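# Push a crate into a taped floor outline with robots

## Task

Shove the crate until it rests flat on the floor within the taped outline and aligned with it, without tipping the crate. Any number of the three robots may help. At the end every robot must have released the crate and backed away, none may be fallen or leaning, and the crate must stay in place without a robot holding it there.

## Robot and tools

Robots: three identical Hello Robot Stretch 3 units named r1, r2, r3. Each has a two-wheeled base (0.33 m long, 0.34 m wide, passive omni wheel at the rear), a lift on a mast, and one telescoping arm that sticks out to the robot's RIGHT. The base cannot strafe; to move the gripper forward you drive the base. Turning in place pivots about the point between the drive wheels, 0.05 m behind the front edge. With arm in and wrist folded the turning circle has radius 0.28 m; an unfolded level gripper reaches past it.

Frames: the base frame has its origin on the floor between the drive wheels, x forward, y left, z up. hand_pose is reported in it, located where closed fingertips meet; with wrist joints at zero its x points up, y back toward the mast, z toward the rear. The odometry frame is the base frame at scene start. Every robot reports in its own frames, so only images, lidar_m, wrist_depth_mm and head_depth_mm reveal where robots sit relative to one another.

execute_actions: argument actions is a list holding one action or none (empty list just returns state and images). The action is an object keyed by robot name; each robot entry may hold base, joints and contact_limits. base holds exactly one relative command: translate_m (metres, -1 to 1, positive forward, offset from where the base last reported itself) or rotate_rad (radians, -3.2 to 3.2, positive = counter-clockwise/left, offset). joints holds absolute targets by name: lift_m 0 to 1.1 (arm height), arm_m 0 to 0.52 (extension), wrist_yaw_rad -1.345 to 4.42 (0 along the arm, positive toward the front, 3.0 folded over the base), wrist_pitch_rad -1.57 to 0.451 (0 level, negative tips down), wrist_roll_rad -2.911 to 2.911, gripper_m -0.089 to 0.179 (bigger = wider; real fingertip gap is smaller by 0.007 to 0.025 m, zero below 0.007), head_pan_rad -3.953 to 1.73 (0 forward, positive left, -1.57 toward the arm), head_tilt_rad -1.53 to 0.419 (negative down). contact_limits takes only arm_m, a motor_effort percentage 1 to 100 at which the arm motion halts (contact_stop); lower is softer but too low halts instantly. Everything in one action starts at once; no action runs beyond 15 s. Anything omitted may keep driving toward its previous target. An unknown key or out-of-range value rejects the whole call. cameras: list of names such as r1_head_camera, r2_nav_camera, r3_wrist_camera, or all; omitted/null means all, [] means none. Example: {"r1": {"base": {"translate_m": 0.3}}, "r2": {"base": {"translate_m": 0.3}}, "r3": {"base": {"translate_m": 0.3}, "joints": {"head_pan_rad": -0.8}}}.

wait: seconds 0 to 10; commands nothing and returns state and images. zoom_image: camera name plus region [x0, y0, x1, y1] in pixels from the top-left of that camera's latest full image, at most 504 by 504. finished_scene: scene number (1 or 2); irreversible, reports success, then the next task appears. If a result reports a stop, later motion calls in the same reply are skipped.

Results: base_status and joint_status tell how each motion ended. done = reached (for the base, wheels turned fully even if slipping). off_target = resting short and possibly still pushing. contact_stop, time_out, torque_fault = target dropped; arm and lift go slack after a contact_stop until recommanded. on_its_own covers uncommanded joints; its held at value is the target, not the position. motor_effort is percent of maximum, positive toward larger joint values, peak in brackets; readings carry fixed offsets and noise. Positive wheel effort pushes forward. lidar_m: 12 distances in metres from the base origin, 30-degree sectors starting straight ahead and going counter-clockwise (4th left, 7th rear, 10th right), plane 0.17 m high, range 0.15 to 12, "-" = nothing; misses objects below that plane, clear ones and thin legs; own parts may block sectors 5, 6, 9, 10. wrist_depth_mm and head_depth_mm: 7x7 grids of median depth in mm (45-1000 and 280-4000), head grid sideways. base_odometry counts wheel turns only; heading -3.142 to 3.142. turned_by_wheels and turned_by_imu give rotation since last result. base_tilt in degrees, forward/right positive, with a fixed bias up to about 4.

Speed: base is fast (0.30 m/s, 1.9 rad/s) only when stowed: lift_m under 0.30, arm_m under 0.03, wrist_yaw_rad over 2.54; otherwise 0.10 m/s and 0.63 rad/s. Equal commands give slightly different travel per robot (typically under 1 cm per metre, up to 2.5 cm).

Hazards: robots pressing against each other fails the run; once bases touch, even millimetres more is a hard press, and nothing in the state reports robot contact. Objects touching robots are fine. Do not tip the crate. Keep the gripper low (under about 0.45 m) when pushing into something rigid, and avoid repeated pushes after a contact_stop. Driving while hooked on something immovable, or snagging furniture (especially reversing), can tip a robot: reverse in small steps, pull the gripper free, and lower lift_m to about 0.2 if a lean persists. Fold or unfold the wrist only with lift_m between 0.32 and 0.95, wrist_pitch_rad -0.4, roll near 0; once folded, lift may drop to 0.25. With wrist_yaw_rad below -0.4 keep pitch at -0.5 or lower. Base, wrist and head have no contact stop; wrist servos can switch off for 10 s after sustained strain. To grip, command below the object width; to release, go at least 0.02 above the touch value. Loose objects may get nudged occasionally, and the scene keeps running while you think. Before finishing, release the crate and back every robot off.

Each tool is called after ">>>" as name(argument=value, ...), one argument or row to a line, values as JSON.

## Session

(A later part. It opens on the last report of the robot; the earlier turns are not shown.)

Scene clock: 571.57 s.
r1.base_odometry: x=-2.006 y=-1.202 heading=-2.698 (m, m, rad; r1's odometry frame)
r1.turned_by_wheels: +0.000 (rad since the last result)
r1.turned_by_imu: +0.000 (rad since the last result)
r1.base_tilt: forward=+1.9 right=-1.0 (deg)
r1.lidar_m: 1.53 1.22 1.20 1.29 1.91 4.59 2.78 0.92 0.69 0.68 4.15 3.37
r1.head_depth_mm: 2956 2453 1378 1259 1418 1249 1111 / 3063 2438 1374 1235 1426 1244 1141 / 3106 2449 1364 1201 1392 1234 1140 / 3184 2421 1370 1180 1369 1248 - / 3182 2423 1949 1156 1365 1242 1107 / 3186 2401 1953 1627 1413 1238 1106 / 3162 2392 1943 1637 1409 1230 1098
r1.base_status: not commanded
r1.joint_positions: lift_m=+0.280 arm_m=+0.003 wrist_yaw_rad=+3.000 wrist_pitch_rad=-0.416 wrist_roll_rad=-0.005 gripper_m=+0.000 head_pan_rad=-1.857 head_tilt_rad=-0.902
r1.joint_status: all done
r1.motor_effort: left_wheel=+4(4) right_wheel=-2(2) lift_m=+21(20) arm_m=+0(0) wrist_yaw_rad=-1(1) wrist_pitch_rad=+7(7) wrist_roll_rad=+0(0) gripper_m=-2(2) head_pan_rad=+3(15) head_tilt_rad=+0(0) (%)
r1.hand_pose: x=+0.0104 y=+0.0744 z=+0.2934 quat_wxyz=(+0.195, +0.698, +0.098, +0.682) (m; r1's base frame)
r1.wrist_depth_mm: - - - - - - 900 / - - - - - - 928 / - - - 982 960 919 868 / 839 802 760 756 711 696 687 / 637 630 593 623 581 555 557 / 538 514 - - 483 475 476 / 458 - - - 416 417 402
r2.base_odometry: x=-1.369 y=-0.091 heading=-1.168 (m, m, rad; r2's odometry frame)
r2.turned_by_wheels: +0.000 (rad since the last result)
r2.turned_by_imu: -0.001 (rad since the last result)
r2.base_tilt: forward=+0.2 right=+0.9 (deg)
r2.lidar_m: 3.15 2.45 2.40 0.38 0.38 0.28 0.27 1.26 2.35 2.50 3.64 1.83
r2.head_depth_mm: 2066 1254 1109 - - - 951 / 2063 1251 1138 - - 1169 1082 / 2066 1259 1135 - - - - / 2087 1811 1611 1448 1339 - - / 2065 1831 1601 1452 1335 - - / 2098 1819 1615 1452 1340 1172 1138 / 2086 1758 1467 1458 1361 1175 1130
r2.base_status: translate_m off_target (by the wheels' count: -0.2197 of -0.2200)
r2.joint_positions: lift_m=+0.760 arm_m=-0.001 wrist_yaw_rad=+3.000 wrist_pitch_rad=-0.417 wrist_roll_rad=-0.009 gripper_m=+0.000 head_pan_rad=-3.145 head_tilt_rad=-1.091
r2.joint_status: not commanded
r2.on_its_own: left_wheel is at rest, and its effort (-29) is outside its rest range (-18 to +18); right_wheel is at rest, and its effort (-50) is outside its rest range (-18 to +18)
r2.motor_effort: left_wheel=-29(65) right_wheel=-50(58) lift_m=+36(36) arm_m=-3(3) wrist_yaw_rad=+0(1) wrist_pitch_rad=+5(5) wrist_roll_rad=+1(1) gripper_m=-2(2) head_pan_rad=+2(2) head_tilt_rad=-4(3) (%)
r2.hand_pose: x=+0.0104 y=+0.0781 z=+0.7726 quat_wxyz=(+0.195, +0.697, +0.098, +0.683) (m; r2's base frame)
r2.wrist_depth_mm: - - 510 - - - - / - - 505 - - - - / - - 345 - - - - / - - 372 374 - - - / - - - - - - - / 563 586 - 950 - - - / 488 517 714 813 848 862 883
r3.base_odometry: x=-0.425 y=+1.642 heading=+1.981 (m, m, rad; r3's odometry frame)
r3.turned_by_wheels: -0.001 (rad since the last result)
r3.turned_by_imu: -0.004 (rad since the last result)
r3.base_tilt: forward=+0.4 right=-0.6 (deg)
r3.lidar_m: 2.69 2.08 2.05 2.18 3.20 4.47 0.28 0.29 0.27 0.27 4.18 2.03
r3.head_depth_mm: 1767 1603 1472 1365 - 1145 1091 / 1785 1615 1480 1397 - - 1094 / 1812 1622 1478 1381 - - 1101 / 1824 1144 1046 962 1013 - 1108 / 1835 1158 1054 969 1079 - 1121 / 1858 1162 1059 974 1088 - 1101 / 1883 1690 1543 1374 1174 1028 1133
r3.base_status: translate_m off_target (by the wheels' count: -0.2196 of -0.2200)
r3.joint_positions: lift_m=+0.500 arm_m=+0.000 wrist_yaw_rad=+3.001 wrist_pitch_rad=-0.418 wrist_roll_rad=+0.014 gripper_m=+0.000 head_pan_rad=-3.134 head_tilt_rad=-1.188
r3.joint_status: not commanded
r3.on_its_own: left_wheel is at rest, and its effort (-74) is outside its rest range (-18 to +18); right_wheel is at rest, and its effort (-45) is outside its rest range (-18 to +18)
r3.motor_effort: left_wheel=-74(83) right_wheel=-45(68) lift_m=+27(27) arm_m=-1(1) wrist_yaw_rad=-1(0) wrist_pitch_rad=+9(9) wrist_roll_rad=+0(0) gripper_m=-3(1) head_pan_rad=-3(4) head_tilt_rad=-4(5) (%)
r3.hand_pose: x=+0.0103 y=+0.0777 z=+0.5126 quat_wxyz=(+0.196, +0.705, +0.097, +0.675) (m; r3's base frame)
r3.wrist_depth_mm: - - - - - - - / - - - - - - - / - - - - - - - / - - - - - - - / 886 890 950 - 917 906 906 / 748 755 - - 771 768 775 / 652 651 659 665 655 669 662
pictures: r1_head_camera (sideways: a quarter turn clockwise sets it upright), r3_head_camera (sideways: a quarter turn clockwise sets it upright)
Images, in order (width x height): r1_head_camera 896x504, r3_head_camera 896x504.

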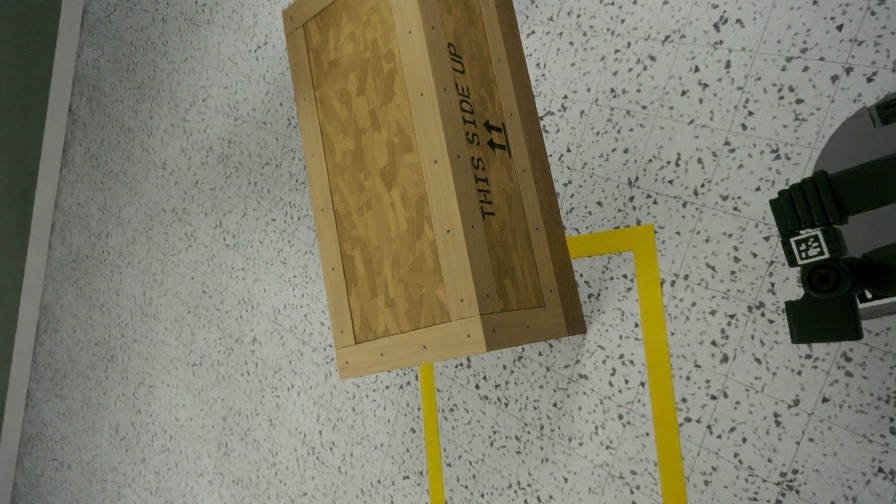

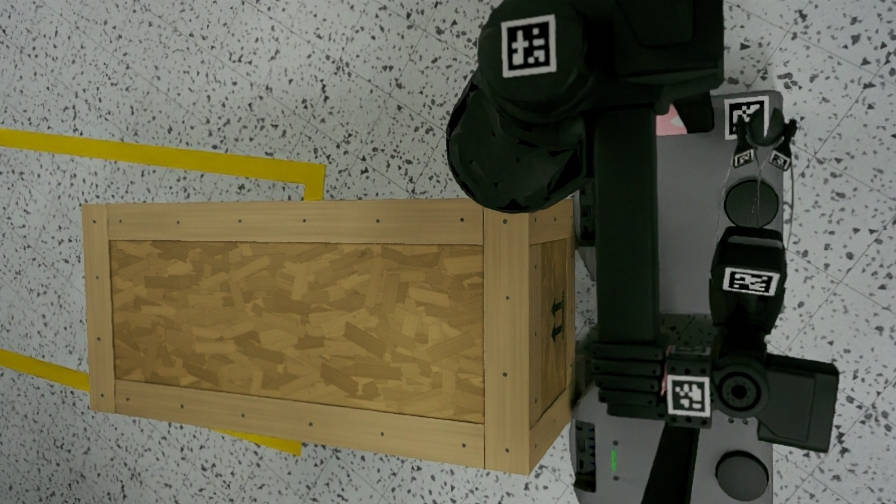

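>>> execute_actions(
  actions=[
    {"r3":{"base":{"translate_m":-0.3}},"r2":{"base":{"translate_m":-0.3}},"r1":{"base":{"rotate_rad":-0.48}}},
  ],
  cameras=["r3_head_camera"],
)

>>> execute_actions(
  actions=[
    {"r3":{"base":{"translate_m":-0.38}},"r2":{"base":{"translate_m":-0.38}},"r1":{"base":{"translate_m":0.8},"joints":{"head_pan_rad":-2.0,"head_tilt_rad":-1.05}}},
  ],
  cameras=["r3_head_camera","r1_head_camera","r1_nav_camera"],
)

Scene clock: 588.80 s.
r1.base_odometry: x=-2.006 y=-1.202 heading=+3.106 (m, m, rad; r1's odometry frame)
r1.turned_by_wheels: -0.480 (rad since the last result)
r1.turned_by_imu: -0.480 (rad since the last result)
r1.base_tilt: forward=+1.8 right=-1.0 (deg)
r1.lidar_m: 3.00 1.47 1.21 1.20 1.31 2.04 4.60 2.77 0.87 0.69 0.67 0.72
r1.head_depth_mm: 2860 2290 1994 1661 1415 1246 1106 / 2852 2299 1970 1617 1410 1241 1128 / 832 2366 1948 1439 1404 1251 1144 / 797 1233 1654 1440 1407 1243 - / 3033 1475 1669 1229 1378 1240 1109 / 2917 2302 1365 1167 1317 1243 1097 / 3020 2417 1961 1140 1141 1235 1097
r1.base_status: done
r1.joint_positions: lift_m=+0.280 arm_m=+0.003 wrist_yaw_rad=+3.000 wrist_pitch_rad=-0.416 wrist_roll_rad=-0.005 gripper_m=+0.000 head_pan_rad=-1.857 head_tilt_rad=-0.902
r1.joint_status: not commanded
r1.motor_effort: left_wheel=+4(14) right_wheel=-2(10) lift_m=+21(21) arm_m=+0(0) wrist_yaw_rad=+0(0) wrist_pitch_rad=+7(6) wrist_roll_rad=+0(0) gripper_m=-3(2) head_pan_rad=+3(2) head_tilt_rad=+0(0) (%)
r1.hand_pose: x=+0.0104 y=+0.0744 z=+0.2934 quat_wxyz=(+0.195, +0.698, +0.098, +0.682) (m; r1's base frame)
r1.wrist_depth_mm: - - - - - - - / - - - - - - - / - - - - 954 898 854 / 838 791 782 747 725 700 671 / 644 648 617 610 592 571 560 / 529 528 - - 488 473 467 / 455 - - - 416 409 408
r2.base_odometry: x=-1.487 y=+0.184 heading=-1.168 (m, m, rad; r2's odometry frame)
r2.turned_by_wheels: +0.000 (rad since the last result)
r2.turned_by_imu: -0.002 (rad since the last result)
r2.base_tilt: forward=+0.3 right=+0.9 (deg)
r2.lidar_m: 3.39 2.62 2.57 0.38 0.37 0.28 0.27 1.01 2.18 2.32 3.36 2.10
r2.head_depth_mm: 2054 1252 1118 - - - 953 / 2091 1259 1136 - - 1161 1073 / 2100 1269 1159 - - - - / 2066 1814 1616 1442 1324 - - / 2105 1826 1622 1445 1329 - - / 2108 1825 1619 1455 1347 1171 1138 / 2097 1835 1603 1417 1347 1180 1136
r2.base_status: translate_m off_target (by the wheels' count: -0.2997 of -0.3000)
r2.joint_positions: lift_m=+0.760 arm_m=-0.001 wrist_yaw_rad=+3.000 wrist_pitch_rad=-0.417 wrist_roll_rad=-0.009 gripper_m=+0.000 head_pan_rad=-3.145 head_tilt_rad=-1.091
r2.joint_status: not commanded
r2.on_its_own: left_wheel is at rest, and its effort (-28) is outside its rest range (-18 to +18); right_wheel is at rest, and its effort (-49) is outside its rest range (-18 to +18)
r2.motor_effort: left_wheel=-28(56) right_wheel=-49(59) lift_m=+36(36) arm_m=-3(3) wrist_yaw_rad=+0(0) wrist_pitch_rad=+5(5) wrist_roll_rad=+1(1) gripper_m=-2(1) head_pan_rad=+2(1) head_tilt_rad=-4(4) (%)
r2.hand_pose: x=+0.0104 y=+0.0781 z=+0.7726 quat_wxyz=(+0.195, +0.697, +0.098, +0.683) (m; r2's base frame)
r2.wrist_depth_mm: - - 511 - - - - / - - 505 - - - - / - - 348 - - - - / - - 358 373 - - - / - - - - - - - / 556 576 - 928 - - - / 483 517 720 816 868 861 870
r3.base_odometry: x=-0.305 y=+1.367 heading=+1.980 (m, m, rad; r3's odometry frame)
r3.turned_by_wheels: -0.001 (rad since the last result)
r3.turned_by_imu: -0.004 (rad since the last result)
r3.base_tilt: forward=+0.4 right=-0.6 (deg)
r3.lidar_m: 2.92 2.26 2.22 2.36 3.46 4.22 0.28 0.29 0.27 0.27 3.91 2.28
r3.head_depth_mm: 1767 1596 1468 1365 - 1141 1088 / 1788 1627 1476 1393 - - 1093 / 1801 1608 1481 1393 - - 1106 / 1826 1146 1048 963 1015 - 1106 / 1836 1157 1056 966 1077 - 1119 / 1851 1167 1062 974 1089 - 1104 / 1874 1691 1534 1371 1174 1026 1134
r3.base_status: translate_m off_target (by the wheels' count: -0.2996 of -0.3000)
r3.joint_positions: lift_m=+0.500 arm_m=+0.000 wrist_yaw_rad=+3.001 wrist_pitch_rad=-0.418 wrist_roll_rad=+0.014 gripper_m=+0.000 head_pan_rad=-3.134 head_tilt_rad=-1.188
r3.joint_status: not commanded
r3.on_its_own: left_wheel is at rest, and its effort (-75) is outside its rest range (-18 to +18); right_wheel is at rest, and its effort (-46) is outside its rest range (-18 to +18)
r3.motor_effort: left_wheel=-75(83) right_wheel=-46(69) lift_m=+27(27) arm_m=-1(1) wrist_yaw_rad=-1(0) wrist_pitch_rad=+9(9) wrist_roll_rad=+0(0) gripper_m=-2(1) head_pan_rad=-3(4) head_tilt_rad=-6(5) (%)
r3.hand_pose: x=+0.0103 y=+0.0777 z=+0.5126 quat_wxyz=(+0.196, +0.705, +0.097, +0.675) (m; r3's base frame)
r3.wrist_depth_mm: - - - - - - - / - - - - - - - / - - - - - - - / - - - - - - - / 899 894 937 - 923 913 921 / 761 745 - - 766 775 780 / 662 661 656 658 663 662 670
pictures: r3_head_camera (sideways: a quarter turn clockwise sets it upright)
Images, in order (width x height): r3_head_camera 896x504.

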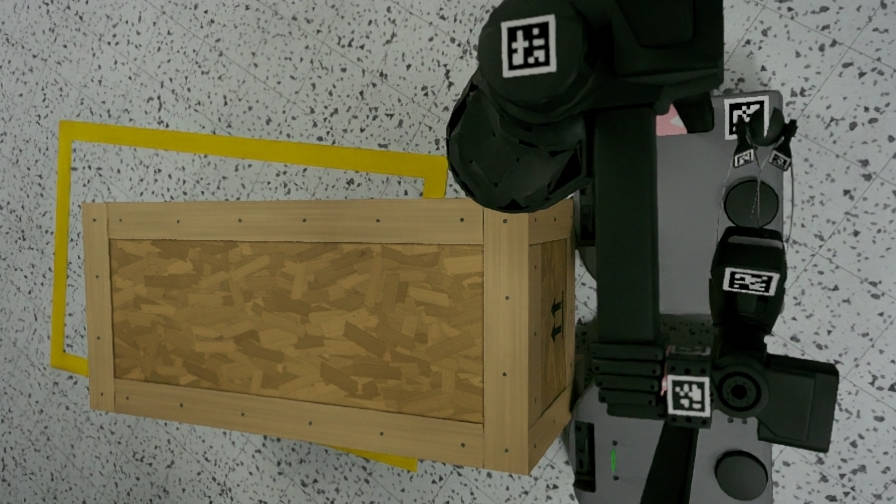

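Scene clock: 593.87 s.
r1.base_odometry: x=-2.805 y=-1.173 heading=+3.106 (m, m, rad; r1's odometry frame)
r1.turned_by_wheels: +0.000 (rad since the last result)
r1.turned_by_imu: -0.002 (rad since the last result)
r1.base_tilt: forward=+1.9 right=-1.0 (deg)
r1.lidar_m: 2.72 1.32 1.08 1.05 1.18 1.83 3.53 0.95 0.44 0.35 0.35 3.30
r1.head_depth_mm: 1173 1908 1486 1443 1337 1206 1119 / 1223 1988 1356 1474 1334 1202 - / 1379 1984 1179 1340 1337 1235 - / 2253 1941 1183 1075 1317 - - / 2325 1970 1181 1038 1096 1233 1082 / 2323 1969 1679 1033 936 1171 1092 / 2319 1931 1675 1030 963 1190 1086
r1.base_status: done
r1.joint_positions: lift_m=+0.280 arm_m=+0.003 wrist_yaw_rad=+3.000 wrist_pitch_rad=-0.416 wrist_roll_rad=-0.005 gripper_m=+0.000 head_pan_rad=-1.993 head_tilt_rad=-1.037
r1.joint_status: all done
r1.motor_effort: left_wheel=+4(16) right_wheel=-3(6) lift_m=+21(20) arm_m=+0(0) wrist_yaw_rad=+0(1) wrist_pitch_rad=+7(7) wrist_roll_rad=+0(0) gripper_m=-2(2) head_pan_rad=-2(15) head_tilt_rad=-5(14) (%)
r1.hand_pose: x=+0.0104 y=+0.0744 z=+0.2934 quat_wxyz=(+0.195, +0.698, +0.098, +0.682) (m; r1's base frame)
r1.wrist_depth_mm: - - - - 973 - - / - - - - - - - / - - - 997 932 907 870 / 817 779 760 733 728 689 660 / 645 636 612 633 586 573 548 / 530 532 - - 485 485 458 / 452 - - - 416 419 403
r2.base_odometry: x=-1.636 y=+0.534 heading=-1.167 (m, m, rad; r2's odometry frame)
r2.turned_by_wheels: +0.000 (rad since the last result)
r2.turned_by_imu: -0.002 (rad since the last result)
r2.base_tilt: forward=+0.3 right=+0.9 (deg)
r2.lidar_m: 3.67 2.84 2.79 0.38 0.37 0.28 0.27 1.22 1.97 2.09 3.02 2.45
r2.head_depth_mm: 2070 1256 1115 - - - 952 / 2073 1256 1137 - - 1166 1074 / 2029 1292 1158 - - - - / 2063 1815 1615 1436 1321 - - / 2084 1313 1493 1457 1334 - - / 2101 1523 1465 1459 1338 1174 1137 / 2032 1376 1557 1462 1350 1177 1136
r2.base_status: translate_m off_target (by the wheels' count: -0.3797 of -0.3800)
r2.joint_positions: lift_m=+0.760 arm_m=-0.001 wrist_yaw_rad=+3.000 wrist_pitch_rad=-0.417 wrist_roll_rad=-0.009 gripper_m=+0.000 head_pan_rad=-3.145 head_tilt_rad=-1.091
r2.joint_status: not commanded
r2.on_its_own: left_wheel is at rest, and its effort (-29) is outside its rest range (-18 to +18); right_wheel is at rest, and its effort (-48) is outside its rest range (-18 to +18)
r2.motor_effort: left_wheel=-29(58) right_wheel=-48(55) lift_m=+36(36) arm_m=-3(3) wrist_yaw_rad=+1(1) wrist_pitch_rad=+5(5) wrist_roll_rad=+1(1) gripper_m=-2(2) head_pan_rad=+2(2) head_tilt_rad=-4(4) (%)
r2.hand_pose: x=+0.0104 y=+0.0781 z=+0.7726 quat_wxyz=(+0.195, +0.697, +0.098, +0.683) (m; r2's base frame)
r2.wrist_depth_mm: - - 509 - - - - / - - 508 - - - - / - - 344 - - - - / - - 357 376 - - - / - - - - - - - / 553 576 - 939 - - - / 482 518 709 820 863 880 869
r3.base_odometry: x=-0.155 y=+1.019 heading=+1.979 (m, m, rad; r3's odometry frame)
r3.turned_by_wheels: -0.001 (rad since the last result)
r3.turned_by_imu: -0.003 (rad since the last result)
r3.base_tilt: forward=+0.4 right=-0.6 (deg)
r3.lidar_m: 3.20 2.47 2.43 2.58 3.75 3.90 0.28 0.29 0.27 0.27 3.56 2.61
r3.head_depth_mm: 1766 1604 1470 1370 - 1139 1096 / 1784 1620 1477 1385 - - 1093 / 1804 1621 1477 1383 - - 1102 / 1809 1148 1045 960 1016 - 1110 / 1842 1156 1051 969 1089 - 1119 / 1854 1168 1061 976 1096 - 1106 / 1872 1582 1522 1374 1131 1027 1132
r3.base_status: translate_m off_target (by the wheels' count: -0.3796 of -0.3800)
r3.joint_positions: lift_m=+0.500 arm_m=+0.000 wrist_yaw_rad=+3.001 wrist_pitch_rad=-0.418 wrist_roll_rad=+0.014 gripper_m=+0.000 head_pan_rad=-3.134 head_tilt_rad=-1.188
r3.joint_status: not commanded
r3.on_its_own: left_wheel is at rest, and its effort (-74) is outside its rest range (-18 to +18); right_wheel is at rest, and its effort (-47) is outside its rest range (-18 to +18)
r3.motor_effort: left_wheel=-74(84) right_wheel=-47(73) lift_m=+27(27) arm_m=-1(1) wrist_yaw_rad=+0(0) wrist_pitch_rad=+9(9) wrist_roll_rad=+0(0) gripper_m=-2(2) head_pan_rad=-4(4) head_tilt_rad=-6(5) (%)
r3.hand_pose: x=+0.0103 y=+0.0777 z=+0.5126 quat_wxyz=(+0.196, +0.705, +0.097, +0.675) (m; r3's base frame)
r3.wrist_depth_mm: - - - - - - - / - - - - - - - / - - - - - - - / - - - - - - - / 896 896 941 - 909 902 906 / 749 764 - - 768 756 769 / 648 659 659 658 663 664 667
pictures: r1_head_camera (sideways: a quarter turn clockwise sets it upright), r1_nav_camera (sideways: a quarter turn counterclockwise sets it upright), r3_head_camera (sideways: a quarter turn clockwise sets it upright)
Images, in order (width x height): r1_head_camera 896x504, r1_nav_camera 672x504, r3_head_camera 896x504.

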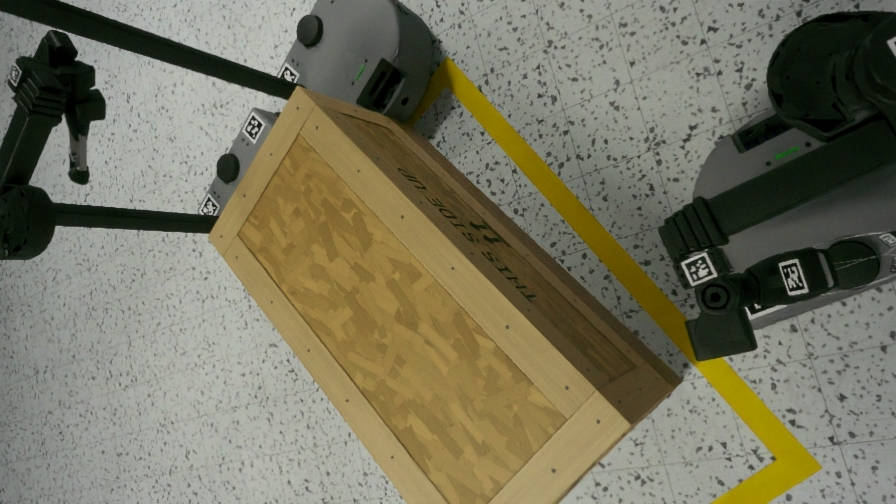

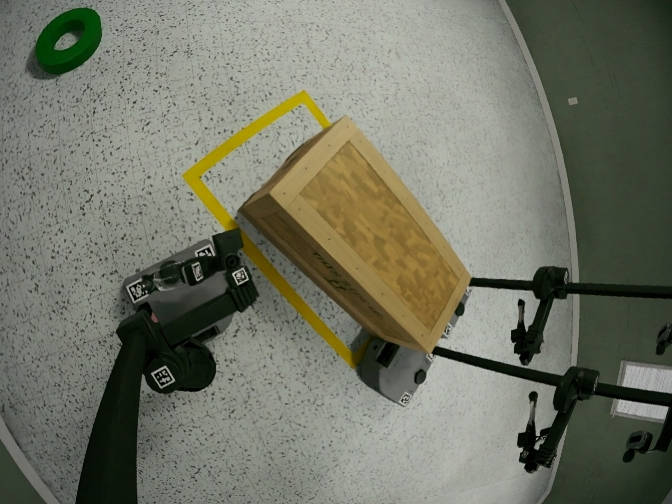

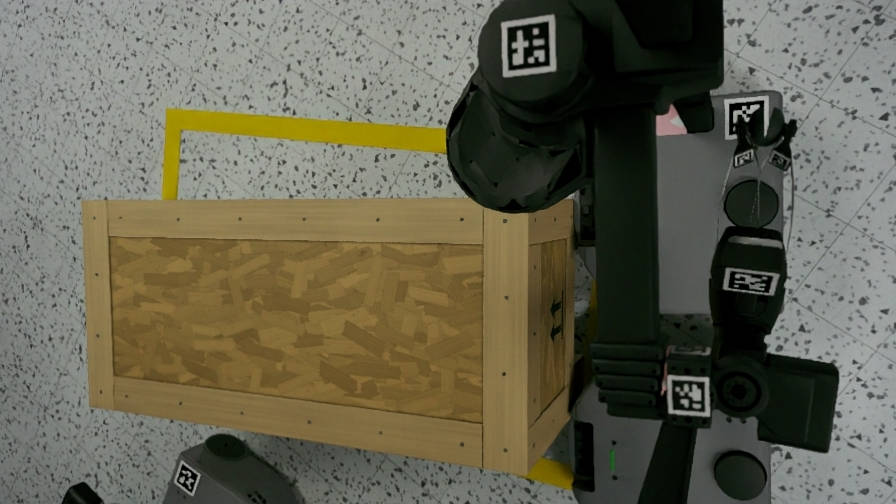

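>>> execute_actions(
  actions=[
    {"r3":{"base":{"translate_m":-0.06}},"r2":{"base":{"translate_m":-0.06}},"r1":{"base":{"rotate_rad":1.95},"joints":{"head_pan_rad":-3.4,"head_tilt_rad":-1.15,"lift_m":0.55}}},
  ],
  cameras=["r1_head_camera"],
)

Scene clock: 605.60 s.
r1.base_odometry: x=-2.805 y=-1.173 heading=-1.227 (m, m, rad; r1's odometry frame)
r1.turned_by_wheels: +1.950 (rad since the last result)
r1.turned_by_imu: +1.956 (rad since the last result)
r1.base_tilt: forward=+1.9 right=-1.0 (deg)
r1.lidar_m: 1.12 1.53 4.11 3.52 0.51 0.36 0.34 3.42 3.30 1.55 1.11 1.05
r1.head_depth_mm: 1989 1765 1088 1062 - 1187 1104 / 1988 1747 1089 1023 - 1171 1098 / 1975 1752 1081 1002 - - 1101 / 1977 1746 1079 1007 - - 1083 / 1967 1734 1078 987 1268 - 1081 / 1968 1727 1533 1386 1275 1149 1073 / 1946 1722 1547 1394 1279 - -
r1.base_status: done
r1.joint_positions: lift_m=+0.550 arm_m=+0.003 wrist_yaw_rad=+3.000 wrist_pitch_rad=-0.416 wrist_roll_rad=-0.005 gripper_m=+0.000 head_pan_rad=-3.393 head_tilt_rad=-1.136
r1.joint_status: all done
r1.motor_effort: left_wheel=-3(11) right_wheel=+2(7) lift_m=+39(41) arm_m=+0(0) wrist_yaw_rad=+0(0) wrist_pitch_rad=+7(7) wrist_roll_rad=+0(0) gripper_m=-2(2) head_pan_rad=-1(32) head_tilt_rad=-5(12) (%)
r1.hand_pose: x=+0.0104 y=+0.0744 z=+0.5627 quat_wxyz=(+0.195, +0.698, +0.098, +0.682) (m; r1's base frame)
r1.wrist_depth_mm: 923 - - - - - - / - - - - - - - / 814 765 - - - - - / 596 670 - - - - - / 487 695 - - 937 917 938 / 429 663 837 - 792 776 787 / 421 623 721 700 697 686 669
r2.base_odometry: x=-1.659 y=+0.589 heading=-1.167 (m, m, rad; r2's odometry frame)
r2.turned_by_wheels: +0.000 (rad since the last result)
r2.turned_by_imu: +0.000 (rad since the last result)
r2.base_tilt: forward=+0.3 right=+0.9 (deg)
r2.lidar_m: 3.68 2.87 2.82 0.38 0.37 0.28 0.27 1.97 1.93 2.05 2.99 2.51
r2.head_depth_mm: 2080 1257 1117 - - - 952 / 2088 1256 1135 - - 1162 1078 / 2041 1282 1161 - - - - / 2046 1820 1532 1449 1331 - - / 1960 1833 1456 1445 1337 - - / 974 1767 1545 1454 1345 1181 1140 / 2089 1829 1618 1451 1349 1176 1132
r2.base_status: translate_m off_target (by the wheels' count: -0.0597 of -0.0600)
r2.joint_positions: lift_m=+0.760 arm_m=-0.001 wrist_yaw_rad=+3.000 wrist_pitch_rad=-0.417 wrist_roll_rad=-0.009 gripper_m=+0.000 head_pan_rad=-3.145 head_tilt_rad=-1.091
r2.joint_status: not commanded
r2.on_its_own: left_wheel is at rest, and its effort (-37) is outside its rest range (-18 to +18); right_wheel is at rest, and its effort (-42) is outside its rest range (-18 to +18)
r2.motor_effort: left_wheel=-37(59) right_wheel=-42(54) lift_m=+35(36) arm_m=-3(3) wrist_yaw_rad=+0(0) wrist_pitch_rad=+5(5) wrist_roll_rad=+0(1) gripper_m=-2(1) head_pan_rad=+2(2) head_tilt_rad=-4(4) (%)
r2.hand_pose: x=+0.0104 y=+0.0781 z=+0.7726 quat_wxyz=(+0.195, +0.697, +0.098, +0.683) (m; r2's base frame)
r2.wrist_depth_mm: - - 517 - - - - / - - 501 - - - - / - - 345 - - - - / - - 357 372 - - - / - - - - - - - / 543 575 - 931 - - - / 488 511 714 813 862 855 881
r3.base_odometry: x=-0.131 y=+0.964 heading=+1.978 (m, m, rad; r3's odometry frame)
r3.turned_by_wheels: -0.001 (rad since the last result)
r3.turned_by_imu: +0.000 (rad since the last result)
r3.base_tilt: forward=+0.4 right=-0.5 (deg)
r3.lidar_m: 3.25 2.51 2.46 2.64 3.80 3.85 0.28 0.29 0.27 0.28 3.53 2.66
r3.head_depth_mm: 1771 1606 1469 1362 - 1137 1099 / 1784 1621 1480 1387 - - 1096 / 1809 1623 1473 1378 - - 1101 / 1827 1146 1043 962 1017 - 1104 / 1847 1156 1055 968 1089 - 1118 / 1856 1169 1061 977 1100 - 1109 / 1889 1487 1510 1368 1130 1028 1131
r3.base_status: translate_m off_target (by the wheels' count: -0.0596 of -0.0600)
r3.joint_positions: lift_m=+0.500 arm_m=+0.000 wrist_yaw_rad=+3.001 wrist_pitch_rad=-0.418 wrist_roll_rad=+0.014 gripper_m=+0.000 head_pan_rad=-3.134 head_tilt_rad=-1.188
r3.joint_status: not commanded
r3.on_its_own: left_wheel is at rest, and its effort (-68) is outside its rest range (-18 to +18); right_wheel is at rest, and its effort (-58) is outside its rest range (-18 to +18)
r3.motor_effort: left_wheel=-68(83) right_wheel=-58(74) lift_m=+27(27) arm_m=-1(1) wrist_yaw_rad=+0(1) wrist_pitch_rad=+9(9) wrist_roll_rad=+0(0) gripper_m=-1(2) head_pan_rad=-4(3) head_tilt_rad=-5(6) (%)
r3.hand_pose: x=+0.0103 y=+0.0777 z=+0.5126 quat_wxyz=(+0.196, +0.705, +0.097, +0.675) (m; r3's base frame)
r3.wrist_depth_mm: - - - - - - - / - - - - - - - / - - - - - - - / - - - - - - - / 890 887 925 - 911 902 921 / 754 746 - - 770 761 772 / 658 658 663 656 655 669 663
pictures: r1_head_camera (sideways: a quarter turn clockwise sets it upright)
Images, in order (width x height): r1_head_camera 896x504.

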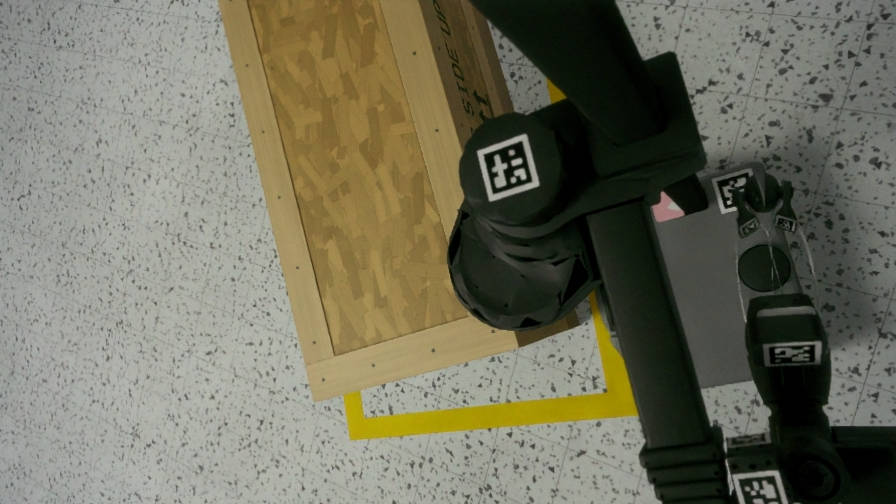

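>>> execute_actions(
  actions=[
    {"r3":{"base":{"translate_m":0.1}},"r2":{"base":{"translate_m":0.0}},"r1":{"base":{"rotate_rad":-0.17}}},
  ],
  cameras=[],
)

>>> execute_actions(
  actions=[
    {"r3":{"base":{"translate_m":0.15}},"r1":{"base":{"translate_m":-0.06}}},
  ],
  cameras=[],
)

>>> execute_actions(
  actions=[
    {"r3":{"base":{"translate_m":0.15},"joints":{"head_tilt_rad":-0.95,"lift_m":0.28}},"r2":{"base":{"translate_m":-0.04}},"r1":{"base":{"translate_m":-0.06}}},
  ],
  cameras=["r1_head_camera","r3_head_camera","r1_nav_camera"],
)

Scene clock: 615.57 s.
r1.base_odometry: x=-2.805 y=-1.173 heading=-1.397 (m, m, rad; r1's odometry frame)
r1.turned_by_wheels: -0.170 (rad since the last result)
r1.turned_by_imu: -0.171 (rad since the last result)
r1.base_tilt: forward=+1.9 right=-1.0 (deg)
r1.lidar_m: 1.09 1.32 2.57 3.50 0.64 0.39 0.34 3.65 3.29 1.90 1.18 1.05
r1.head_depth_mm: 1995 1521 1094 1381 - 1185 1097 / 1979 1755 1085 1188 - 1163 1097 / 1982 1740 1086 1007 - - 1100 / 1984 1745 1083 1006 - - 1079 / 1978 1745 1081 987 1226 - 1083 / 1957 1729 1080 989 1265 1148 1069 / 1961 1725 1553 1407 1284 - -
r1.base_status: done
r1.joint_positions: lift_m=+0.550 arm_m=+0.003 wrist_yaw_rad=+3.000 wrist_pitch_rad=-0.416 wrist_roll_rad=-0.005 gripper_m=+0.000 head_pan_rad=-3.393 head_tilt_rad=-1.136
r1.joint_status: not commanded
r1.motor_effort: left_wheel=+3(9) right_wheel=-3(7) lift_m=+39(39) arm_m=+0(0) wrist_yaw_rad=+1(0) wrist_pitch_rad=+6(7) wrist_roll_rad=+0(0) gripper_m=-2(3) head_pan_rad=-2(2) head_tilt_rad=-5(5) (%)
r1.hand_pose: x=+0.0104 y=+0.0744 z=+0.5627 quat_wxyz=(+0.195, +0.698, +0.098, +0.682) (m; r1's base frame)
r1.wrist_depth_mm: - - - - - - - / - - - - - - - / - - - - - - - / 628 987 - - - - - / 561 954 - - 974 911 907 / 524 811 828 - 784 814 778 / 481 720 719 712 700 698 672
r2.base_odometry: x=-1.659 y=+0.589 heading=-1.167 (m, m, rad; r2's odometry frame)
r2.turned_by_wheels: +0.000 (rad since the last result)
r2.turned_by_imu: -0.001 (rad since the last result)
r2.base_tilt: forward=+0.3 right=+1.0 (deg)
r2.lidar_m: 3.71 2.87 0.40 0.40 0.37 0.28 0.27 1.97 1.93 2.06 2.97 2.51
r2.head_depth_mm: 2083 1258 1115 - - - 949 / 2064 1258 1133 - - 1161 1078 / 2046 1290 1149 - - - - / 2030 1838 1521 1441 1328 - - / 1964 1828 1465 1444 1342 - - / 916 1758 1528 1449 1339 1173 1142 / 2062 1831 1614 1461 1348 1174 1132
r2.base_status: translate_m off_target (by the wheels' count: +0.0002 of +0.0000)
r2.joint_positions: lift_m=+0.760 arm_m=-0.001 wrist_yaw_rad=+3.000 wrist_pitch_rad=-0.417 wrist_roll_rad=-0.009 gripper_m=+0.000 head_pan_rad=-3.145 head_tilt_rad=-1.091
r2.joint_status: not commanded
r2.on_its_own: left_wheel is at rest, and its effort (-21) is outside its rest range (-18 to +18); right_wheel is at rest, and its effort (-27) is outside its rest range (-18 to +18)
r2.motor_effort: left_wheel=-21(31) right_wheel=-27(36) lift_m=+36(35) arm_m=-3(3) wrist_yaw_rad=+1(1) wrist_pitch_rad=+5(5) wrist_roll_rad=+0(1) gripper_m=-2(2) head_pan_rad=+2(2) head_tilt_rad=-4(4) (%)
r2.hand_pose: x=+0.0104 y=+0.0781 z=+0.7726 quat_wxyz=(+0.195, +0.697, +0.098, +0.683) (m; r2's base frame)
r2.wrist_depth_mm: - - - - - - - / - - 475 - - - - / - - - 348 - - - / - - - 394 391 - - / - - - - - - - / 559 573 - 791 - - - / 484 517 742 705 863 857 880
r3.base_odometry: x=-0.171 y=+1.056 heading=+1.978 (m, m, rad; r3's odometry frame)
r3.turned_by_wheels: +0.000 (rad since the last result)
r3.turned_by_imu: -0.001 (rad since the last result)
r3.base_tilt: forward=+0.4 right=-0.6 (deg)
r3.lidar_m: 3.16 2.46 2.41 2.56 3.75 3.95 0.37 0.39 0.31 0.40 3.63 2.58
r3.head_depth_mm: 1773 1608 1461 1367 - 1140 1092 / 1787 1624 1487 1387 - - 1090 / 1795 1606 1464 1381 - - 1100 / 1260 1144 1044 983 1289 - 1107 / 1273 1154 1059 990 1297 - 1116 / 1843 1167 1064 996 1146 - 1106 / 1878 1495 1532 1384 1108 1169 1128
r3.base_status: done
r3.joint_positions: lift_m=+0.500 arm_m=+0.000 wrist_yaw_rad=+3.001 wrist_pitch_rad=-0.418 wrist_roll_rad=+0.014 gripper_m=+0.000 head_pan_rad=-3.134 head_tilt_rad=-1.188
r3.joint_status: not commanded
r3.motor_effort: left_wheel=+0(56) right_wheel=+0(52) lift_m=+27(27) arm_m=-1(1) wrist_yaw_rad=+0(1) wrist_pitch_rad=+9(9) wrist_roll_rad=+0(0) gripper_m=-2(2) head_pan_rad=-4(4) head_tilt_rad=-6(5) (%)
r3.hand_pose: x=+0.0103 y=+0.0777 z=+0.5126 quat_wxyz=(+0.196, +0.705, +0.097, +0.675) (m; r3's base frame)
r3.wrist_depth_mm: - - - - - - - / - - - - - - - / - - - - - - - / - - - - - - - / 897 889 932 - 908 899 921 / 753 759 - - 767 772 768 / 650 656 650 665 656 656 662
pictures: none
No camera images: the call's "cameras" was empty. Leave "cameras" out to get every camera's image.

Scene clock: 618.03 s.
r1.base_odometry: x=-2.816 y=-1.114 heading=-1.397 (m, m, rad; r1's odometry frame)
r1.turned_by_wheels: +0.000 (rad since the last result)
r1.turned_by_imu: +0.000 (rad since the last result)
r1.base_tilt: forward=+1.8 right=-1.0 (deg)
r1.lidar_m: 1.15 1.39 2.71 3.50 0.53 0.32 0.29 0.29 3.28 2.00 1.24 1.11
r1.head_depth_mm: 2015 1765 1096 1230 - 1188 1101 / 1996 1755 1090 1029 - 1172 1103 / 1989 1739 1085 1004 - - 1097 / 1963 1747 1081 1008 - - 1082 / 1975 1745 1079 990 996 - 1081 / 1970 1730 1550 986 1266 1148 1074 / 1951 1716 1547 1378 1281 - -
r1.base_status: done
r1.joint_positions: lift_m=+0.550 arm_m=+0.003 wrist_yaw_rad=+3.000 wrist_pitch_rad=-0.416 wrist_roll_rad=-0.005 gripper_m=+0.000 head_pan_rad=-3.393 head_tilt_rad=-1.136
r1.joint_status: not commanded
r1.motor_effort: left_wheel=+3(9) right_wheel=-3(8) lift_m=+39(39) arm_m=+0(1) wrist_yaw_rad=+0(0) wrist_pitch_rad=+7(6) wrist_roll_rad=+0(0) gripper_m=-3(2) head_pan_rad=-2(2) head_tilt_rad=-6(6) (%)
r1.hand_pose: x=+0.0104 y=+0.0744 z=+0.5627 quat_wxyz=(+0.195, +0.698, +0.098, +0.682) (m; r1's base frame)
r1.wrist_depth_mm: - - - - - - - / - - - - - - - / - - - - - - - / 603 823 - - - - - / 483 785 - - 935 958 952 / 425 733 848 - 804 792 768 / 407 637 730 692 700 691 668
r2.base_odometry: x=-1.659 y=+0.589 heading=-1.167 (m, m, rad; r2's odometry frame)
r2.turned_by_wheels: +0.000 (rad since the last result)
r2.turned_by_imu: +0.000 (rad since the last result)
r2.base_tilt: forward=+0.2 right=+0.9 (deg)
r2.lidar_m: 3.71 2.87 0.46 2.99 0.37 0.28 0.27 1.97 1.93 2.06 2.99 2.51
r2.head_depth_mm: 2077 1255 1109 - - - 1087 / 2075 1256 1131 - - 1162 1090 / 2034 1291 1150 - - - - / 1975 1824 1474 1453 1332 - - / 899 1797 1440 1442 1345 - - / 949 1785 1594 1450 1339 1171 1134 / 2118 1833 1615 1458 1358 1178 1137
r2.base_status: not commanded
r2.joint_positions: lift_m=+0.760 arm_m=-0.001 wrist_yaw_rad=+3.000 wrist_pitch_rad=-0.417 wrist_roll_rad=-0.009 gripper_m=+0.000 head_pan_rad=-3.145 head_tilt_rad=-1.091
r2.joint_status: not commanded
r2.on_its_own: left_wheel is at rest, and its effort (-22) is outside its rest range (-18 to +18); right_wheel is at rest, and its effort (-26) is outside its rest range (-18 to +18)
r2.motor_effort: left_wheel=-22(22) right_wheel=-26(27) lift_m=+36(36) arm_m=-3(3) wrist_yaw_rad=+1(0) wrist_pitch_rad=+5(5) wrist_roll_rad=+1(1) gripper_m=-3(2) head_pan_rad=+3(2) head_tilt_rad=-4(4) (%)
r2.hand_pose: x=+0.0104 y=+0.0781 z=+0.7726 quat_wxyz=(+0.195, +0.697, +0.098, +0.683) (m; r2's base frame)
r2.wrist_depth_mm: - - - - - - - / - - - 500 - - - / - - - - 374 - - / - - - - 610 410 - / - - - - - - - / 552 566 - 804 - - - / 482 517 846 750 728 870 867
r3.base_odometry: x=-0.230 y=+1.193 heading=+1.978 (m, m, rad; r3's odometry frame)
r3.turned_by_wheels: +0.000 (rad since the last result)
r3.turned_by_imu: -0.001 (rad since the last result)
r3.base_tilt: forward=+0.4 right=-0.5 (deg)
r3.lidar_m: 3.08 2.36 2.32 2.47 3.59 4.07 0.52 0.41 0.46 2.58 3.71 2.45
r3.head_depth_mm: 1773 1605 1470 1359 - 1141 1093 / 1787 1611 1486 1389 - - 1093 / 1775 1615 1472 1382 - - 1096 / 1267 1145 1047 1327 1304 - 1105 / 1280 1160 1056 1344 1299 - 1121 / 1328 1167 1066 1184 1143 - 1110 / 1866 1556 1531 1193 1167 1213 1133
r3.base_status: done
r3.joint_positions: lift_m=+0.500 arm_m=+0.000 wrist_yaw_rad=+3.001 wrist_pitch_rad=-0.418 wrist_roll_rad=+0.014 gripper_m=+0.000 head_pan_rad=-3.134 head_tilt_rad=-1.188
r3.joint_status: not commanded
r3.motor_effort: left_wheel=+0(7) right_wheel=+0(6) lift_m=+27(27) arm_m=-1(1) wrist_yaw_rad=-1(1) wrist_pitch_rad=+9(9) wrist_roll_rad=+0(0) gripper_m=-2(3) head_pan_rad=-5(4) head_tilt_rad=-4(6) (%)
r3.hand_pose: x=+0.0103 y=+0.0777 z=+0.5126 quat_wxyz=(+0.196, +0.705, +0.097, +0.675) (m; r3's base frame)
r3.wrist_depth_mm: - - - - - - - / - - - - - - - / - - - - - - - / - - - - - - - / 896 908 919 - 909 905 913 / 760 754 - - 768 761 775 / 654 651 657 659 658 661 669
pictures: none
No camera images: the call's "cameras" was empty. Leave "cameras" out to get every camera's image.

Scene clock: 620.87 s.
r1.base_odometry: x=-2.826 y=-1.055 heading=-1.398 (m, m, rad; r1's odometry frame)
r1.turned_by_wheels: +0.000 (rad since the last result)
r1.turned_by_imu: +0.043 (rad since the last result)
r1.base_tilt: forward=+1.9 right=-1.0 (deg)
r1.lidar_m: 1.20 1.50 3.11 3.51 0.44 0.30 0.27 0.28 3.26 1.97 1.27 1.16
r1.head_depth_mm: 1998 1768 1094 1027 - 1190 1105 / 1981 1750 1086 994 - 1177 1107 / 1987 1750 1079 999 - - 1098 / 1961 1729 1082 1003 - - 1083 / 1954 1728 1550 986 947 - 1082 / 1949 1727 1551 983 1250 1155 1074 / 1942 1723 1542 1395 1276 - -
r1.base_status: translate_m off_target (by the wheels' count: -0.0597 of -0.0600)
r1.joint_positions: lift_m=+0.550 arm_m=+0.003 wrist_yaw_rad=+3.000 wrist_pitch_rad=-0.416 wrist_roll_rad=-0.005 gripper_m=+0.000 head_pan_rad=-3.395 head_tilt_rad=-1.138
r1.joint_status: not commanded
r1.on_its_own: left_wheel is at rest, and its effort (-68) is outside its rest range (-18 to +18); right_wheel is at rest, and its effort (-39) is outside its rest range (-18 to +18)
r1.motor_effort: left_wheel=-68(80) right_wheel=-39(88) lift_m=+38(39) arm_m=-1(0) wrist_yaw_rad=-1(1) wrist_pitch_rad=+7(7) wrist_roll_rad=+0(0) gripper_m=-3(3) head_pan_rad=-1(2) head_tilt_rad=-5(5) (%)
r1.hand_pose: x=+0.0104 y=+0.0744 z=+0.5628 quat_wxyz=(+0.195, +0.698, +0.098, +0.682) (m; r1's base frame)
r1.wrist_depth_mm: - - - - - - - / - 879 - - - - - / - 772 - - - - - / 585 635 - - - - - / 451 608 970 - 962 944 924 / 395 569 862 - 810 801 788 / 350 544 729 727 705 673 675
r2.base_odometry: x=-1.675 y=+0.625 heading=-1.167 (m, m, rad; r2's odometry frame)
r2.turned_by_wheels: +0.000 (rad since the last result)
r2.turned_by_imu: +0.027 (rad since the last result)
r2.base_tilt: forward=+0.3 right=+0.9 (deg)
r2.lidar_m: 3.63 0.57 0.64 3.04 0.35 0.28 0.27 1.95 1.92 2.06 3.06 2.53
r2.head_depth_mm: 2088 1254 1115 - - - 1084 / 2064 1258 1130 - - 1157 1092 / 2001 1799 1423 - - - - / 864 1804 1442 1443 1325 - - / 883 1720 1459 1445 1339 - - / 2104 1825 1621 1458 1346 1167 1137 / 2097 1817 1620 1454 1346 1177 1138
r2.base_status: done
r2.joint_positions: lift_m=+0.760 arm_m=-0.001 wrist_yaw_rad=+3.000 wrist_pitch_rad=-0.417 wrist_roll_rad=-0.009 gripper_m=+0.000 head_pan_rad=-3.145 head_tilt_rad=-1.091
r2.joint_status: not commanded
r2.motor_effort: left_wheel=+0(84) right_wheel=+1(67) lift_m=+36(35) arm_m=-3(3) wrist_yaw_rad=+1(0) wrist_pitch_rad=+5(5) wrist_roll_rad=+1(1) gripper_m=-2(2) head_pan_rad=+2(2) head_tilt_rad=-4(3) (%)
r2.hand_pose: x=+0.0104 y=+0.0781 z=+0.7726 quat_wxyz=(+0.195, +0.697, +0.098, +0.683) (m; r2's base frame)
r2.wrist_depth_mm: - - - - - - - / - - - - - - - / - - - - 687 - - / - - - - 657 - - / - - - - - 527 - / 562 566 - 935 823 853 - / 481 508 845 859 741 825 861
r3.base_odometry: x=-0.290 y=+1.331 heading=+1.978 (m, m, rad; r3's odometry frame)
r3.turned_by_wheels: +0.000 (rad since the last result)
r3.turned_by_imu: -0.001 (rad since the last result)
r3.base_tilt: forward=+0.4 right=-0.5 (deg)
r3.lidar_m: 2.95 2.29 2.24 2.38 3.47 4.18 0.67 0.56 0.57 2.68 3.89 2.31
r3.head_depth_mm: 2652 2152 1811 1553 1355 1221 - / 2641 2181 1818 1572 1377 1266 - / 2736 2141 1746 1551 1377 1262 - / 2773 1547 1296 1155 1355 1239 - / 2815 1569 1312 1173 1356 1232 1154 / 2788 2274 1699 1180 1182 1203 1134 / 1281 2190 1782 1540 1256 1214 1144
r3.base_status: done
r3.joint_positions: lift_m=+0.280 arm_m=+0.000 wrist_yaw_rad=+3.001 wrist_pitch_rad=-0.418 wrist_roll_rad=+0.014 gripper_m=+0.000 head_pan_rad=-3.134 head_tilt_rad=-0.951
r3.joint_status: all done
r3.motor_effort: left_wheel=+0(7) right_wheel=+0(5) lift_m=+21(23) arm_m=-1(1) wrist_yaw_rad=-1(0) wrist_pitch_rad=+9(9) wrist_roll_rad=+0(0) gripper_m=-2(2) head_pan_rad=-3(4) head_tilt_rad=+1(17) (%)
r3.hand_pose: x=+0.0103 y=+0.0777 z=+0.2929 quat_wxyz=(+0.196, +0.705, +0.097, +0.675) (m; r3's base frame)
r3.wrist_depth_mm: - - - - - - - / - - - - - - - / 932 883 939 947 953 943 970 / 726 721 730 725 726 736 747 / 586 585 613 - 600 599 597 / 499 497 - - 504 509 505 / 440 - - - 439 437 440
pictures: r1_head_camera (sideways: a quarter turn clockwise sets it upright), r1_nav_camera (sideways: a quarter turn counterclockwise sets it upright), r3_head_camera (sideways: a quarter turn clockwise sets it upright)
Images, in order (width x height): r1_head_camera 896x504, r1_nav_camera 672x504, r3_head_camera 896x504.

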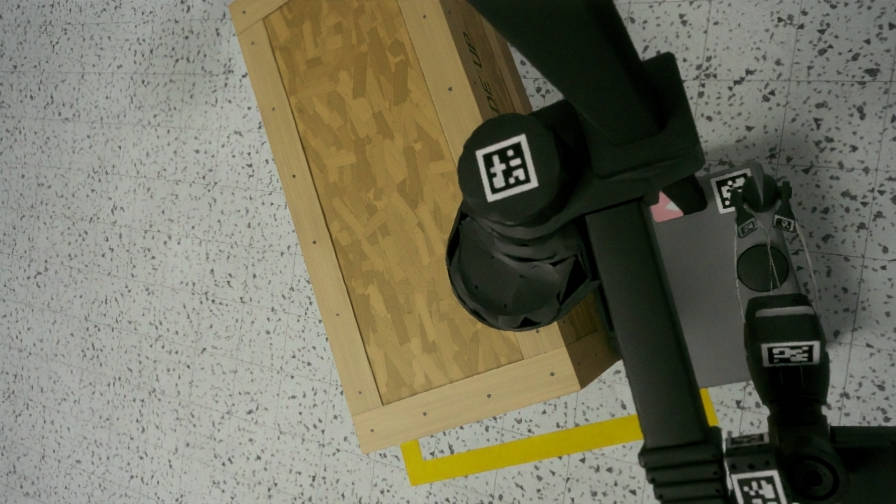

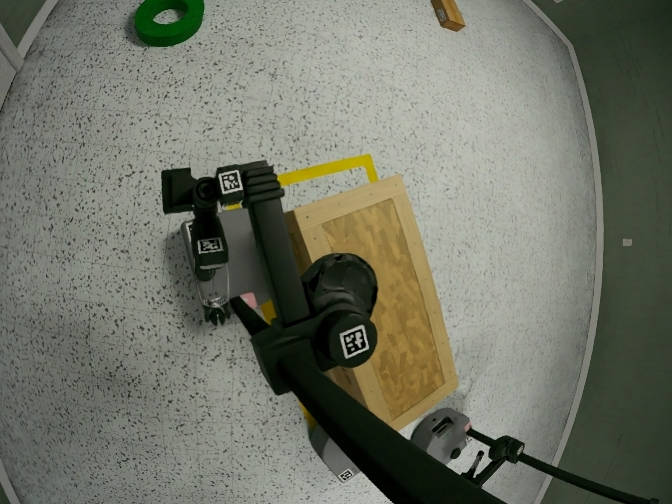

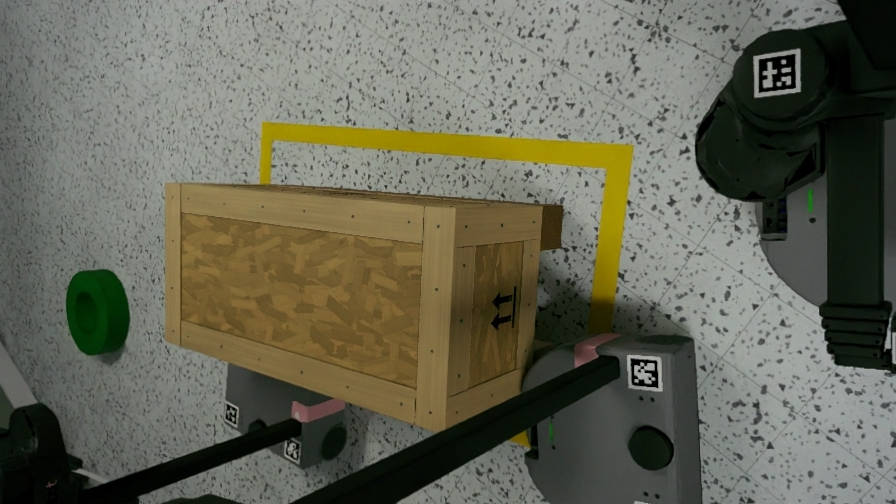

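>>> execute_actions(
  actions=[
    {"r2":{"base":{"translate_m":-0.035}},"r1":{"base":{"translate_m":-0.045}}},
  ],
  cameras=["r1_head_camera","r3_head_camera"],
)

Scene clock: 632.00 s.
r1.base_odometry: x=-2.834 y=-1.011 heading=-1.398 (m, m, rad; r1's odometry frame)
r1.turned_by_wheels: +0.000 (rad since the last result)
r1.turned_by_imu: +0.018 (rad since the last result)
r1.base_tilt: forward=+1.9 right=-1.0 (deg)
r1.lidar_m: 1.24 1.57 3.36 3.49 0.40 0.29 0.28 0.28 3.24 1.98 1.30 1.20
r1.head_depth_mm: 1989 1755 1087 995 - 1186 1103 / 1985 1758 1089 996 - 1180 1097 / 1971 1735 1085 1001 - - 1091 / 1959 1731 1076 1004 - - 1083 / 1964 1742 1561 987 963 - 1078 / 1973 1731 1557 977 996 1157 1081 / 1949 1740 1541 1391 1287 - -
r1.base_status: translate_m off_target (by the wheels' count: -0.0447 of -0.0450)
r1.joint_positions: lift_m=+0.550 arm_m=+0.003 wrist_yaw_rad=+3.000 wrist_pitch_rad=-0.416 wrist_roll_rad=-0.005 gripper_m=+0.000 head_pan_rad=-3.395 head_tilt_rad=-1.138
r1.joint_status: not commanded
r1.on_its_own: left_wheel is at rest, and its effort (-59) is outside its rest range (-18 to +18); right_wheel is at rest, and its effort (-43) is outside its rest range (-18 to +18)
r1.motor_effort: left_wheel=-59(73) right_wheel=-43(68) lift_m=+38(38) arm_m=+0(0) wrist_yaw_rad=-1(1) wrist_pitch_rad=+7(7) wrist_roll_rad=+0(0) gripper_m=-2(2) head_pan_rad=-1(2) head_tilt_rad=-5(5) (%)
r1.hand_pose: x=+0.0104 y=+0.0744 z=+0.5628 quat_wxyz=(+0.195, +0.698, +0.098, +0.682) (m; r1's base frame)
r1.wrist_depth_mm: - - - - - - - / - - - - - - - / - - - - - - - / 591 583 - - - - - / 458 518 - - 938 943 937 / 376 499 765 - 805 799 777 / 339 490 694 706 704 698 678
r2.base_odometry: x=-1.689 y=+0.657 heading=-1.167 (m, m, rad; r2's odometry frame)
r2.turned_by_wheels: +0.000 (rad since the last result)
r2.turned_by_imu: +0.034 (rad since the last result)
r2.base_tilt: forward=+0.3 right=+0.9 (deg)
r2.lidar_m: 3.56 0.59 0.66 3.10 0.32 0.27 0.27 1.92 1.90 2.07 3.17 2.55
r2.head_depth_mm: 2068 1254 1122 - - - 1089 / 1975 1785 1137 - - 1164 1081 / 828 1819 1428 - - - - / 846 1723 1401 1434 1331 - - / 2053 1799 1615 1452 1335 - - / 2098 1824 1621 1453 1342 1175 1141 / 2082 1831 1618 1452 1357 1173 1134
r2.base_status: done
r2.joint_positions: lift_m=+0.760 arm_m=-0.001 wrist_yaw_rad=+3.000 wrist_pitch_rad=-0.417 wrist_roll_rad=-0.009 gripper_m=+0.000 head_pan_rad=-3.145 head_tilt_rad=-1.091
r2.joint_status: not commanded
r2.motor_effort: left_wheel=+0(67) right_wheel=-5(64) lift_m=+36(36) arm_m=-3(3) wrist_yaw_rad=+0(1) wrist_pitch_rad=+5(5) wrist_roll_rad=+1(1) gripper_m=-1(2) head_pan_rad=+2(2) head_tilt_rad=-4(3) (%)
r2.hand_pose: x=+0.0104 y=+0.0781 z=+0.7726 quat_wxyz=(+0.195, +0.697, +0.098, +0.683) (m; r2's base frame)
r2.wrist_depth_mm: - - - - - - - / - - - - - - - / - - - - - - - / - - - - 666 - - / - - - - 925 539 - / 557 556 - 942 835 830 947 / 480 495 848 857 770 759 879
r3.base_odometry: x=-0.290 y=+1.331 heading=+1.978 (m, m, rad; r3's odometry frame)
r3.turned_by_wheels: +0.000 (rad since the last result)
r3.turned_by_imu: -0.001 (rad since the last result)
r3.base_tilt: forward=+0.4 right=-0.6 (deg)
r3.lidar_m: 2.94 2.29 2.23 2.38 3.47 4.19 0.67 0.59 0.61 2.67 3.87 2.31
r3.head_depth_mm: 2649 2140 1805 1545 1360 1220 - / 2680 2196 1821 1568 1372 1258 - / 2714 1611 1576 1523 1388 1269 - / 2790 1555 1298 1160 1352 1248 - / 2799 1599 1307 1180 1358 1249 1156 / 2702 2286 1667 1176 1200 1230 1136 / 1221 2199 1785 1550 1250 1232 1150
r3.base_status: not commanded
r3.joint_positions: lift_m=+0.280 arm_m=+0.000 wrist_yaw_rad=+3.001 wrist_pitch_rad=-0.418 wrist_roll_rad=+0.014 gripper_m=+0.000 head_pan_rad=-3.134 head_tilt_rad=-0.951
r3.joint_status: not commanded
r3.motor_effort: left_wheel=+0(0) right_wheel=+0(0) lift_m=+21(21) arm_m=-1(1) wrist_yaw_rad=-1(1) wrist_pitch_rad=+9(9) wrist_roll_rad=+0(0) gripper_m=-2(3) head_pan_rad=-3(3) head_tilt_rad=+2(1) (%)
r3.hand_pose: x=+0.0103 y=+0.0777 z=+0.2929 quat_wxyz=(+0.196, +0.705, +0.097, +0.675) (m; r3's base frame)
r3.wrist_depth_mm: - - - - - - - / - - - - - - - / 937 908 940 952 939 959 961 / 718 725 724 727 729 734 736 / 591 590 617 - 592 595 598 / 495 501 - - 504 498 510 / 442 - - - 437 437 437
pictures: r1_head_camera (sideways: a quarter turn clockwise sets it upright), r3_head_camera (sideways: a quarter turn clockwise sets it upright)
Images, in order (width x height): r1_head_camera 896x504, r3_head_camera 896x504.

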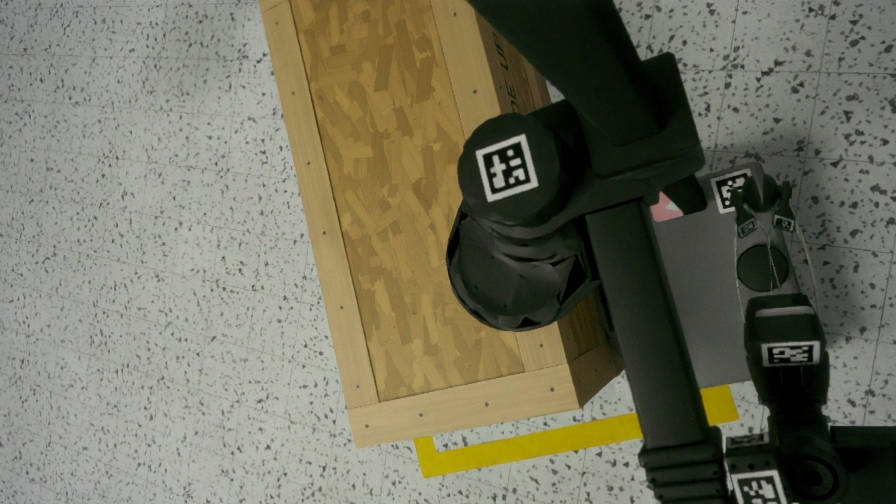

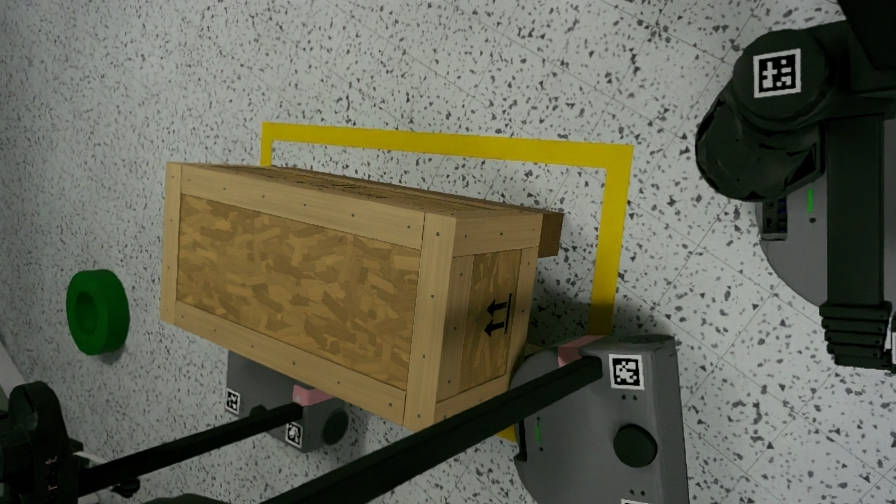

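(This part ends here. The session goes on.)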